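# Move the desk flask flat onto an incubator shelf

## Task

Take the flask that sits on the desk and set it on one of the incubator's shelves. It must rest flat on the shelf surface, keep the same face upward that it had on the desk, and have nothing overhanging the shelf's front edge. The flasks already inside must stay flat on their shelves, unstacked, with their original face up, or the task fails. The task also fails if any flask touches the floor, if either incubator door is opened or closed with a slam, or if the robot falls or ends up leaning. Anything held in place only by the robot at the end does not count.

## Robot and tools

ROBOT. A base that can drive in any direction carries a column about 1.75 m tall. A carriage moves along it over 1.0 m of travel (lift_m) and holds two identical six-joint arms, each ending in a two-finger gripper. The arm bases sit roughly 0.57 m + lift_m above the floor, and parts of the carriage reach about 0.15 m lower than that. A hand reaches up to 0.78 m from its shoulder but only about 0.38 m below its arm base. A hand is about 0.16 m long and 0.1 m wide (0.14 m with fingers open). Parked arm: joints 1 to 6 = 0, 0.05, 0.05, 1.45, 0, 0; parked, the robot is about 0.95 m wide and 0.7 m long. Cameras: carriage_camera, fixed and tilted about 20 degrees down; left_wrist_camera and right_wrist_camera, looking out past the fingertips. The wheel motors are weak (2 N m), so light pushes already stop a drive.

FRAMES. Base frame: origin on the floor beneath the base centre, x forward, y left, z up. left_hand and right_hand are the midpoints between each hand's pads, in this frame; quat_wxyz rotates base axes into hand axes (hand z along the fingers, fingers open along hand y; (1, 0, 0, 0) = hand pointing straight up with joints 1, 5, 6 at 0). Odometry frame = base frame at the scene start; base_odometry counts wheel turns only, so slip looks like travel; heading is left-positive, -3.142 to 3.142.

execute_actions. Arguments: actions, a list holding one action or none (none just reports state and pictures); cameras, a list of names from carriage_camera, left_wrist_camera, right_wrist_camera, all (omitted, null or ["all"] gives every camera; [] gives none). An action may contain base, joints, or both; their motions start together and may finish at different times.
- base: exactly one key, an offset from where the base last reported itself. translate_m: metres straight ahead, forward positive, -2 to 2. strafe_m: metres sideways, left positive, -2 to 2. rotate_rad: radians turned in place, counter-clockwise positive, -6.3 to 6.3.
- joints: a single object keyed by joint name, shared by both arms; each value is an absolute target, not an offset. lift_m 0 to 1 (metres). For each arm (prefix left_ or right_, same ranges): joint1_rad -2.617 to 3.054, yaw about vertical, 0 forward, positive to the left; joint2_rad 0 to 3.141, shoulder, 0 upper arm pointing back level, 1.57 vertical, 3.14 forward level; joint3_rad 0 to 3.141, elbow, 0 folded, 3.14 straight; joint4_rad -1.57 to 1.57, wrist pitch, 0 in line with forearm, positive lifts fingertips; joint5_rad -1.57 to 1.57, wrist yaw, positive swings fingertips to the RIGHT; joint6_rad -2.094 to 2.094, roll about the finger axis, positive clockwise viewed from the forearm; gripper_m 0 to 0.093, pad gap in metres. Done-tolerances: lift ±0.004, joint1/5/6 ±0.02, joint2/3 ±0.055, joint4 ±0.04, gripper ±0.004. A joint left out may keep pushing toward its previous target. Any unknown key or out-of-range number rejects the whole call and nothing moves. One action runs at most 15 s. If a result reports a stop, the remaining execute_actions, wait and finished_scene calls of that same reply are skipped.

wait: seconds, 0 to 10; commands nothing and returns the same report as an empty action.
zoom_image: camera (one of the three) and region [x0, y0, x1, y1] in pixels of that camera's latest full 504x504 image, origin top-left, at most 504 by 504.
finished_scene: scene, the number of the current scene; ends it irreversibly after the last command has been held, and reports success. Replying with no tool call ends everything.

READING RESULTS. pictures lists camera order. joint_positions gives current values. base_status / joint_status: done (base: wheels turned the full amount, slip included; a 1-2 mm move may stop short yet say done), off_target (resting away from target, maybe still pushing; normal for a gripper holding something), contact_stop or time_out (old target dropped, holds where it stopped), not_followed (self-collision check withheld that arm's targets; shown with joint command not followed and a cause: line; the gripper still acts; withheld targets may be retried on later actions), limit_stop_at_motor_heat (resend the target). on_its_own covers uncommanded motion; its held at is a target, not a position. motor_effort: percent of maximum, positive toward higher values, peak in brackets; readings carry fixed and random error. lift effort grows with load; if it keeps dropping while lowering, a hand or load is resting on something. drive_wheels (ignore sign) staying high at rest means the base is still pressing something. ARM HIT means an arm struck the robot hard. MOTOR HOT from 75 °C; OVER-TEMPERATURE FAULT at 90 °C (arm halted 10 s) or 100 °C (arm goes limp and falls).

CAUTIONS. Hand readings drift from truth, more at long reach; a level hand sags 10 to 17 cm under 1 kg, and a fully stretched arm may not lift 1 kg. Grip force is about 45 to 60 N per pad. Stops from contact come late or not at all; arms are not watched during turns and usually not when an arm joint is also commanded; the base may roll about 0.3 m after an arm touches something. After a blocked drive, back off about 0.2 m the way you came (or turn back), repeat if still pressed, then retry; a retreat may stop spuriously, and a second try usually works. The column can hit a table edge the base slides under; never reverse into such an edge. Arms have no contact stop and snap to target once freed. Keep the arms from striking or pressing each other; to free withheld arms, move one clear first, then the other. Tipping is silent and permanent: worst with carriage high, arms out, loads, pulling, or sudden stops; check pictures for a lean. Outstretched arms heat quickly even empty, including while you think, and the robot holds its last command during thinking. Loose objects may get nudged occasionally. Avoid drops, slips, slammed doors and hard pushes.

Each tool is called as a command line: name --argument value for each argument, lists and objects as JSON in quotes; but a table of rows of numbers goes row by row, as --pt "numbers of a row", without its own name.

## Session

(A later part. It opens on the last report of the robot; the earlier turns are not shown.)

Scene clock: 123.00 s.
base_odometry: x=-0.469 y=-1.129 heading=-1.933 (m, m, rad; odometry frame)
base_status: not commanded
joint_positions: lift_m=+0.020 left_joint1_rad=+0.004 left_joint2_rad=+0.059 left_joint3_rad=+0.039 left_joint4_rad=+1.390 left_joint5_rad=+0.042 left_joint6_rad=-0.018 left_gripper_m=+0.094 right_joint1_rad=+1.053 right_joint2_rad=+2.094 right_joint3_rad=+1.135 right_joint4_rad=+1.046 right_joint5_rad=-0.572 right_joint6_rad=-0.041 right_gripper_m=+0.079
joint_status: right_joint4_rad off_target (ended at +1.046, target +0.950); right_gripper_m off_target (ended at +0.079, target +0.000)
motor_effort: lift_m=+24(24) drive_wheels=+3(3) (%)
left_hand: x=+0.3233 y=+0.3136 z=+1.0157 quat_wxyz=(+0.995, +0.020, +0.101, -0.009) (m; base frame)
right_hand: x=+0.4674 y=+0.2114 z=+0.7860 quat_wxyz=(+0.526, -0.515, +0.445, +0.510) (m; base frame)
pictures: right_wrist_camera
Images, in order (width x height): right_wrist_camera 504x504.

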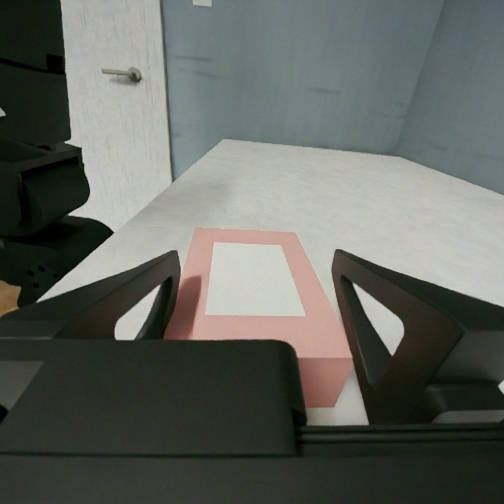

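Gripped. Lift, keeping the current wrist angle.

execute_actions --actions '[{"joints":{"lift_m":0.15,"right_joint4_rad":1.05}}]' --cameras '[]'

execute_actions --actions '[{"base":{"translate_m":-0.5}}]' --cameras '[]'

execute_actions --actions '[{"joints":{"right_joint1_rad":0.0,"right_joint5_rad":0.0,"right_joint2_rad":1.8,"right_joint3_rad":1.2,"right_joint4_rad":0.68}}]' --cameras '["right_wrist_camera","carriage_camera"]'

Scene clock: 129.57 s.
base_odometry: x=-0.469 y=-1.129 heading=-1.933 (m, m, rad; odometry frame)
base_status: not commanded
joint_positions: lift_m=+0.150 left_joint1_rad=+0.004 left_joint2_rad=+0.059 left_joint3_rad=+0.039 left_joint4_rad=+1.390 left_joint5_rad=+0.042 left_joint6_rad=-0.018 left_gripper_m=+0.094 right_joint1_rad=+1.053 right_joint2_rad=+2.106 right_joint3_rad=+1.108 right_joint4_rad=+1.032 right_joint5_rad=-0.576 right_joint6_rad=-0.031 right_gripper_m=+0.079
joint_status: all done
motor_effort: lift_m=+21(27) drive_wheels=+3(4) (%)
left_hand: x=+0.3232 y=+0.3136 z=+1.1458 quat_wxyz=(+0.995, +0.020, +0.100, -0.009) (m; base frame)
right_hand: x=+0.4652 y=+0.2086 z=+0.8956 quat_wxyz=(+0.505, -0.519, +0.466, +0.509) (m; base frame)
pictures: none
No camera images: the call's "cameras" was empty. Leave "cameras" out to get every camera's image.

Scene clock: 132.80 s.
base_odometry: x=-0.292 y=-0.661 heading=-1.933 (m, m, rad; odometry frame)
base_status: done
joint_positions: lift_m=+0.150 left_joint1_rad=+0.004 left_joint2_rad=+0.059 left_joint3_rad=+0.039 left_joint4_rad=+1.390 left_joint5_rad=+0.042 left_joint6_rad=-0.018 left_gripper_m=+0.094 right_joint1_rad=+1.053 right_joint2_rad=+2.106 right_joint3_rad=+1.108 right_joint4_rad=+1.029 right_joint5_rad=-0.576 right_joint6_rad=-0.030 right_gripper_m=+0.079
joint_status: not commanded
motor_effort: lift_m=+23(26) drive_wheels=-1(22) (%)
left_hand: x=+0.3232 y=+0.3136 z=+1.1458 quat_wxyz=(+0.995, +0.020, +0.100, -0.009) (m; base frame)
right_hand: x=+0.4652 y=+0.2086 z=+0.8949 quat_wxyz=(+0.504, -0.519, +0.467, +0.509) (m; base frame)
pictures: none
No camera images: the call's "cameras" was empty. Leave "cameras" out to get every camera's image.

Scene clock: 134.27 s.
base_odometry: x=-0.292 y=-0.661 heading=-1.933 (m, m, rad; odometry frame)
base_status: not commanded
joint_positions: lift_m=+0.150 left_joint1_rad=+0.004 left_joint2_rad=+0.059 left_joint3_rad=+0.039 left_joint4_rad=+1.390 left_joint5_rad=+0.042 left_joint6_rad=-0.018 left_gripper_m=+0.094 right_joint1_rad=-0.004 right_joint2_rad=+1.804 right_joint3_rad=+1.190 right_joint4_rad=+0.658 right_joint5_rad=+0.003 right_joint6_rad=-0.030 right_gripper_m=+0.080
joint_status: all done
motor_effort: lift_m=+23(26) drive_wheels=+1(3) (%)
left_hand: x=+0.3232 y=+0.3136 z=+1.1458 quat_wxyz=(+0.995, +0.020, +0.100, -0.009) (m; base frame)
right_hand: x=+0.8329 y=-0.3233 z=+1.0097 quat_wxyz=(+0.722, -0.008, +0.692, -0.013) (m; base frame)
pictures: carriage_camera, right_wrist_camera
Images, in order (width x height): carriage_camera 504x504, right_wrist_camera 504x504.

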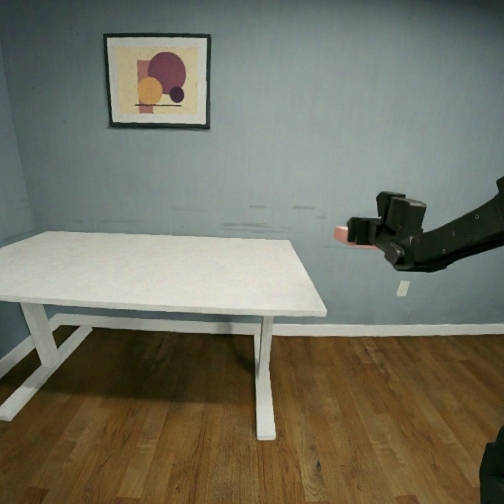

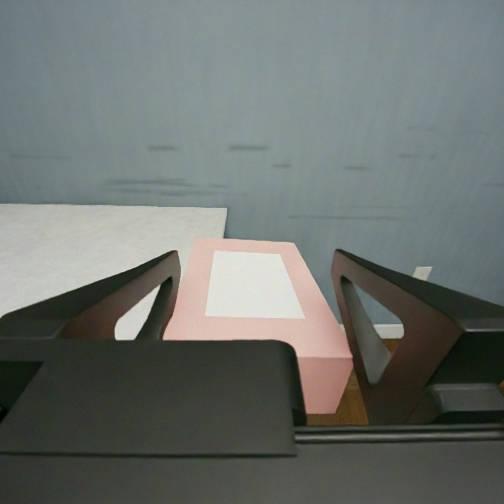

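execute_actions --actions '[{"base":{"rotate_rad":-1.75}}]' --cameras '["carriage_camera"]'

Scene clock: 140.20 s.
base_odometry: x=-0.292 y=-0.662 heading=+2.602 (m, m, rad; odometry frame)
base_status: done
joint_positions: lift_m=+0.150 left_joint1_rad=+0.004 left_joint2_rad=+0.059 left_joint3_rad=+0.039 left_joint4_rad=+1.390 left_joint5_rad=+0.042 left_joint6_rad=-0.018 left_gripper_m=+0.094 right_joint1_rad=-0.005 right_joint2_rad=+1.804 right_joint3_rad=+1.190 right_joint4_rad=+0.656 right_joint5_rad=+0.003 right_joint6_rad=-0.030 right_gripper_m=+0.080
joint_status: not commanded
motor_effort: lift_m=+21(24) drive_wheels=+12(30) (%)
left_hand: x=+0.3232 y=+0.3136 z=+1.1458 quat_wxyz=(+0.995, +0.020, +0.100, -0.009) (m; base frame)
right_hand: x=+0.8329 y=-0.3239 z=+1.0093 quat_wxyz=(+0.722, -0.008, +0.692, -0.014) (m; base frame)
pictures: carriage_camera
Images, in order (width x height): carriage_camera 504x504.

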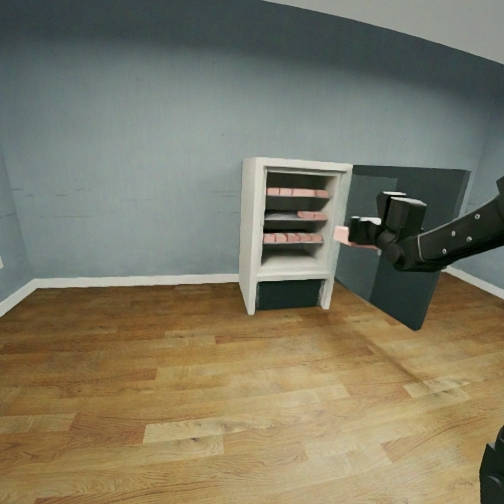

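execute_actions --actions '[{"base":{"translate_m":1.2},"joints":{"lift_m":0.0}}]' --cameras '["carriage_camera","right_wrist_camera"]'

Scene clock: 147.70 s.
base_odometry: x=-1.320 y=-0.043 heading=+2.601 (m, m, rad; odometry frame)
base_status: done
joint_positions: lift_m=+0.002 left_joint1_rad=+0.004 left_joint2_rad=+0.059 left_joint3_rad=+0.039 left_joint4_rad=+1.391 left_joint5_rad=+0.042 left_joint6_rad=-0.018 left_gripper_m=+0.094 right_joint1_rad=-0.004 right_joint2_rad=+1.805 right_joint3_rad=+1.190 right_joint4_rad=+0.648 right_joint5_rad=+0.003 right_joint6_rad=-0.030 right_gripper_m=+0.080
joint_status: all done
joint sent to its limit — the command would take lift_m past its lower limit, so that joint was sent only as far as its limit.
motor_effort: lift_m=+25(26) drive_wheels=-6(34) (%)
left_hand: x=+0.3229 y=+0.3136 z=+0.9978 quat_wxyz=(+0.995, +0.020, +0.100, -0.009) (m; base frame)
right_hand: x=+0.8333 y=-0.3237 z=+0.8585 quat_wxyz=(+0.718, -0.008, +0.696, -0.013) (m; base frame)
pictures: carriage_camera, right_wrist_camera
Images, in order (width x height): carriage_camera 504x504, right_wrist_camera 504x504.

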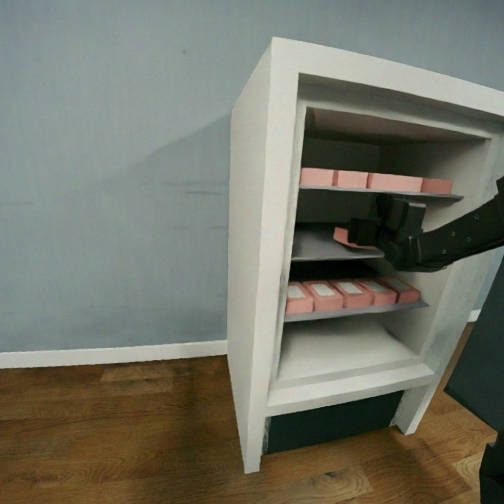

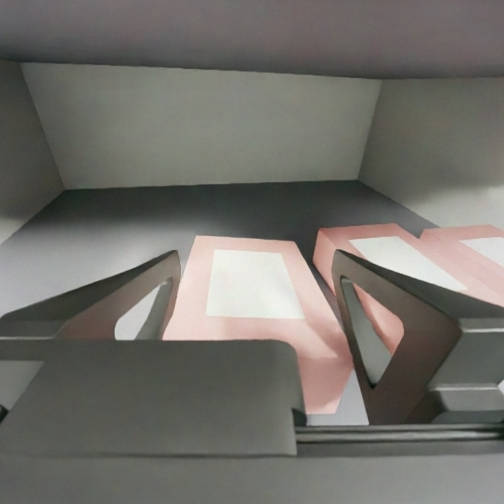

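execute_actions --actions '[{"base":{"strafe_m":0.04}}]' --cameras '[]'

execute_actions --actions '[{"joints":{"right_joint3_rad":1.08,"right_joint4_rad":0.78}}]' --cameras '[]'

execute_actions --actions '[{"joints":{"right_gripper_m":0.093}}]' --cameras '["right_wrist_camera"]'

Scene clock: 153.77 s.
base_odometry: x=-1.341 y=-0.077 heading=+2.600 (m, m, rad; odometry frame)
base_status: done
joint_positions: lift_m=+0.002 left_joint1_rad=+0.004 left_joint2_rad=+0.059 left_joint3_rad=+0.039 left_joint4_rad=+1.391 left_joint5_rad=+0.042 left_joint6_rad=-0.018 left_gripper_m=+0.094 right_joint1_rad=-0.004 right_joint2_rad=+1.805 right_joint3_rad=+1.190 right_joint4_rad=+0.649 right_joint5_rad=+0.003 right_joint6_rad=-0.030 right_gripper_m=+0.080
joint_status: not commanded
motor_effort: lift_m=+22(26) drive_wheels=-3(22) (%)
left_hand: x=+0.3229 y=+0.3136 z=+0.9978 quat_wxyz=(+0.995, +0.020, +0.100, -0.009) (m; base frame)
right_hand: x=+0.8333 y=-0.3235 z=+0.8587 quat_wxyz=(+0.719, -0.008, +0.695, -0.013) (m; base frame)
pictures: none
No camera images: the call's "cameras" was empty. Leave "cameras" out to get every camera's image.

Scene clock: 154.43 s.
base_odometry: x=-1.341 y=-0.077 heading=+2.600 (m, m, rad; odometry frame)
base_status: not commanded
joint_positions: lift_m=+0.002 left_joint1_rad=+0.004 left_joint2_rad=+0.059 left_joint3_rad=+0.039 left_joint4_rad=+1.391 left_joint5_rad=+0.042 left_joint6_rad=-0.018 left_gripper_m=+0.094 right_joint1_rad=-0.004 right_joint2_rad=+1.805 right_joint3_rad=+1.097 right_joint4_rad=+0.770 right_joint5_rad=+0.002 right_joint6_rad=-0.032 right_gripper_m=+0.080
joint_status: all done
motor_effort: lift_m=+24(22) drive_wheels=-2(3) (%)
left_hand: x=+0.3229 y=+0.3136 z=+0.9978 quat_wxyz=(+0.995, +0.020, +0.100, -0.009) (m; base frame)
right_hand: x=+0.8234 y=-0.3232 z=+0.8445 quat_wxyz=(+0.728, -0.009, +0.685, -0.014) (m; base frame)
pictures: none
No camera images: the call's "cameras" was empty. Leave "cameras" out to get every camera's image.

Scene clock: 155.17 s.
base_odometry: x=-1.341 y=-0.077 heading=+2.600 (m, m, rad; odometry frame)
base_status: not commanded
joint_positions: lift_m=+0.002 left_joint1_rad=+0.004 left_joint2_rad=+0.059 left_joint3_rad=+0.039 left_joint4_rad=+1.391 left_joint5_rad=+0.042 left_joint6_rad=-0.018 left_gripper_m=+0.094 right_joint1_rad=-0.004 right_joint2_rad=+1.805 right_joint3_rad=+1.097 right_joint4_rad=+0.770 right_joint5_rad=+0.002 right_joint6_rad=-0.031 right_gripper_m=+0.093
joint_status: all done
motor_effort: lift_m=+25(21) drive_wheels=-1(1) (%)
left_hand: x=+0.3229 y=+0.3136 z=+0.9978 quat_wxyz=(+0.995, +0.020, +0.100, -0.009) (m; base frame)
right_hand: x=+0.8234 y=-0.3232 z=+0.8446 quat_wxyz=(+0.729, -0.009, +0.685, -0.013) (m; base frame)
pictures: right_wrist_camera
Images, in order (width x height): right_wrist_camera 504x504.

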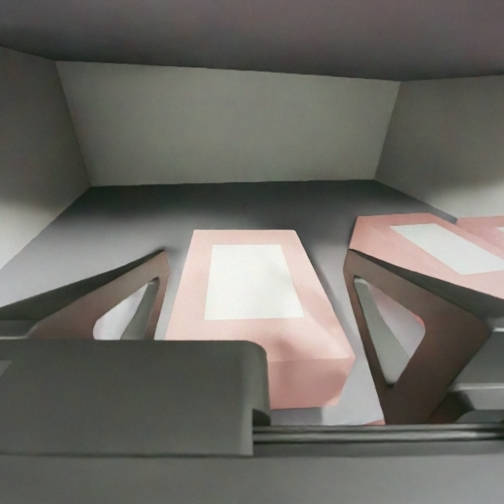

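Raise the fingers slightly above the flask, then withdraw.

execute_actions --actions '[{"joints":{"right_joint3_rad":1.2,"right_joint4_rad":0.62}}]' --cameras '[]'

execute_actions --actions '[{"base":{"translate_m":-0.5}}]' --cameras '["right_wrist_camera","carriage_camera"]'

Scene clock: 160.57 s.
base_odometry: x=-1.341 y=-0.077 heading=+2.600 (m, m, rad; odometry frame)
base_status: not commanded
joint_positions: lift_m=+0.002 left_joint1_rad=+0.004 left_joint2_rad=+0.059 left_joint3_rad=+0.039 left_joint4_rad=+1.391 left_joint5_rad=+0.042 left_joint6_rad=-0.018 left_gripper_m=+0.094 right_joint1_rad=-0.004 right_joint2_rad=+1.805 right_joint3_rad=+1.182 right_joint4_rad=+0.622 right_joint5_rad=+0.002 right_joint6_rad=-0.031 right_gripper_m=+0.093
joint_status: all done
motor_effort: lift_m=+24(21) drive_wheels=+0(1) (%)
left_hand: x=+0.3229 y=+0.3136 z=+0.9978 quat_wxyz=(+0.995, +0.020, +0.100, -0.009) (m; base frame)
right_hand: x=+0.8327 y=-0.3233 z=+0.8486 quat_wxyz=(+0.707, -0.009, +0.708, -0.013) (m; base frame)
pictures: none
No camera images: the call's "cameras" was empty. Leave "cameras" out to get every camera's image.

Scene clock: 163.67 s.
base_odometry: x=-0.912 y=-0.335 heading=+2.600 (m, m, rad; odometry frame)
base_status: done
joint_positions: lift_m=+0.002 left_joint1_rad=+0.004 left_joint2_rad=+0.059 left_joint3_rad=+0.039 left_joint4_rad=+1.391 left_joint5_rad=+0.042 left_joint6_rad=-0.018 left_gripper_m=+0.094 right_joint1_rad=-0.004 right_joint2_rad=+1.805 right_joint3_rad=+1.182 right_joint4_rad=+0.616 right_joint5_rad=+0.002 right_joint6_rad=-0.030 right_gripper_m=+0.093
joint_status: not commanded
motor_effort: lift_m=+23(25) drive_wheels=-3(25) (%)
left_hand: x=+0.3229 y=+0.3136 z=+0.9978 quat_wxyz=(+0.995, +0.020, +0.100, -0.009) (m; base frame)
right_hand: x=+0.8327 y=-0.3233 z=+0.8473 quat_wxyz=(+0.705, -0.009, +0.709, -0.013) (m; base frame)
pictures: carriage_camera, right_wrist_camera
Images, in order (width x height): carriage_camera 504x504, right_wrist_camera 504x504.

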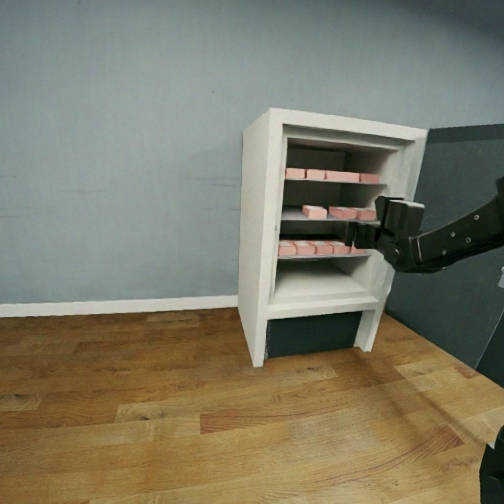

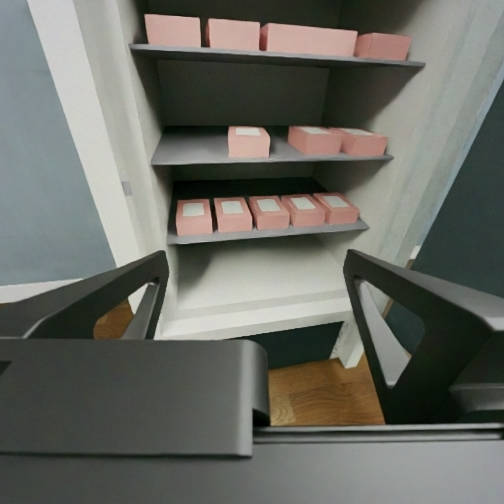

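The flask is lying flat on the shelf, behind the front edge and in line with the flasks next to it.

finished_scene --scene 2

The scene is finished: the task was done.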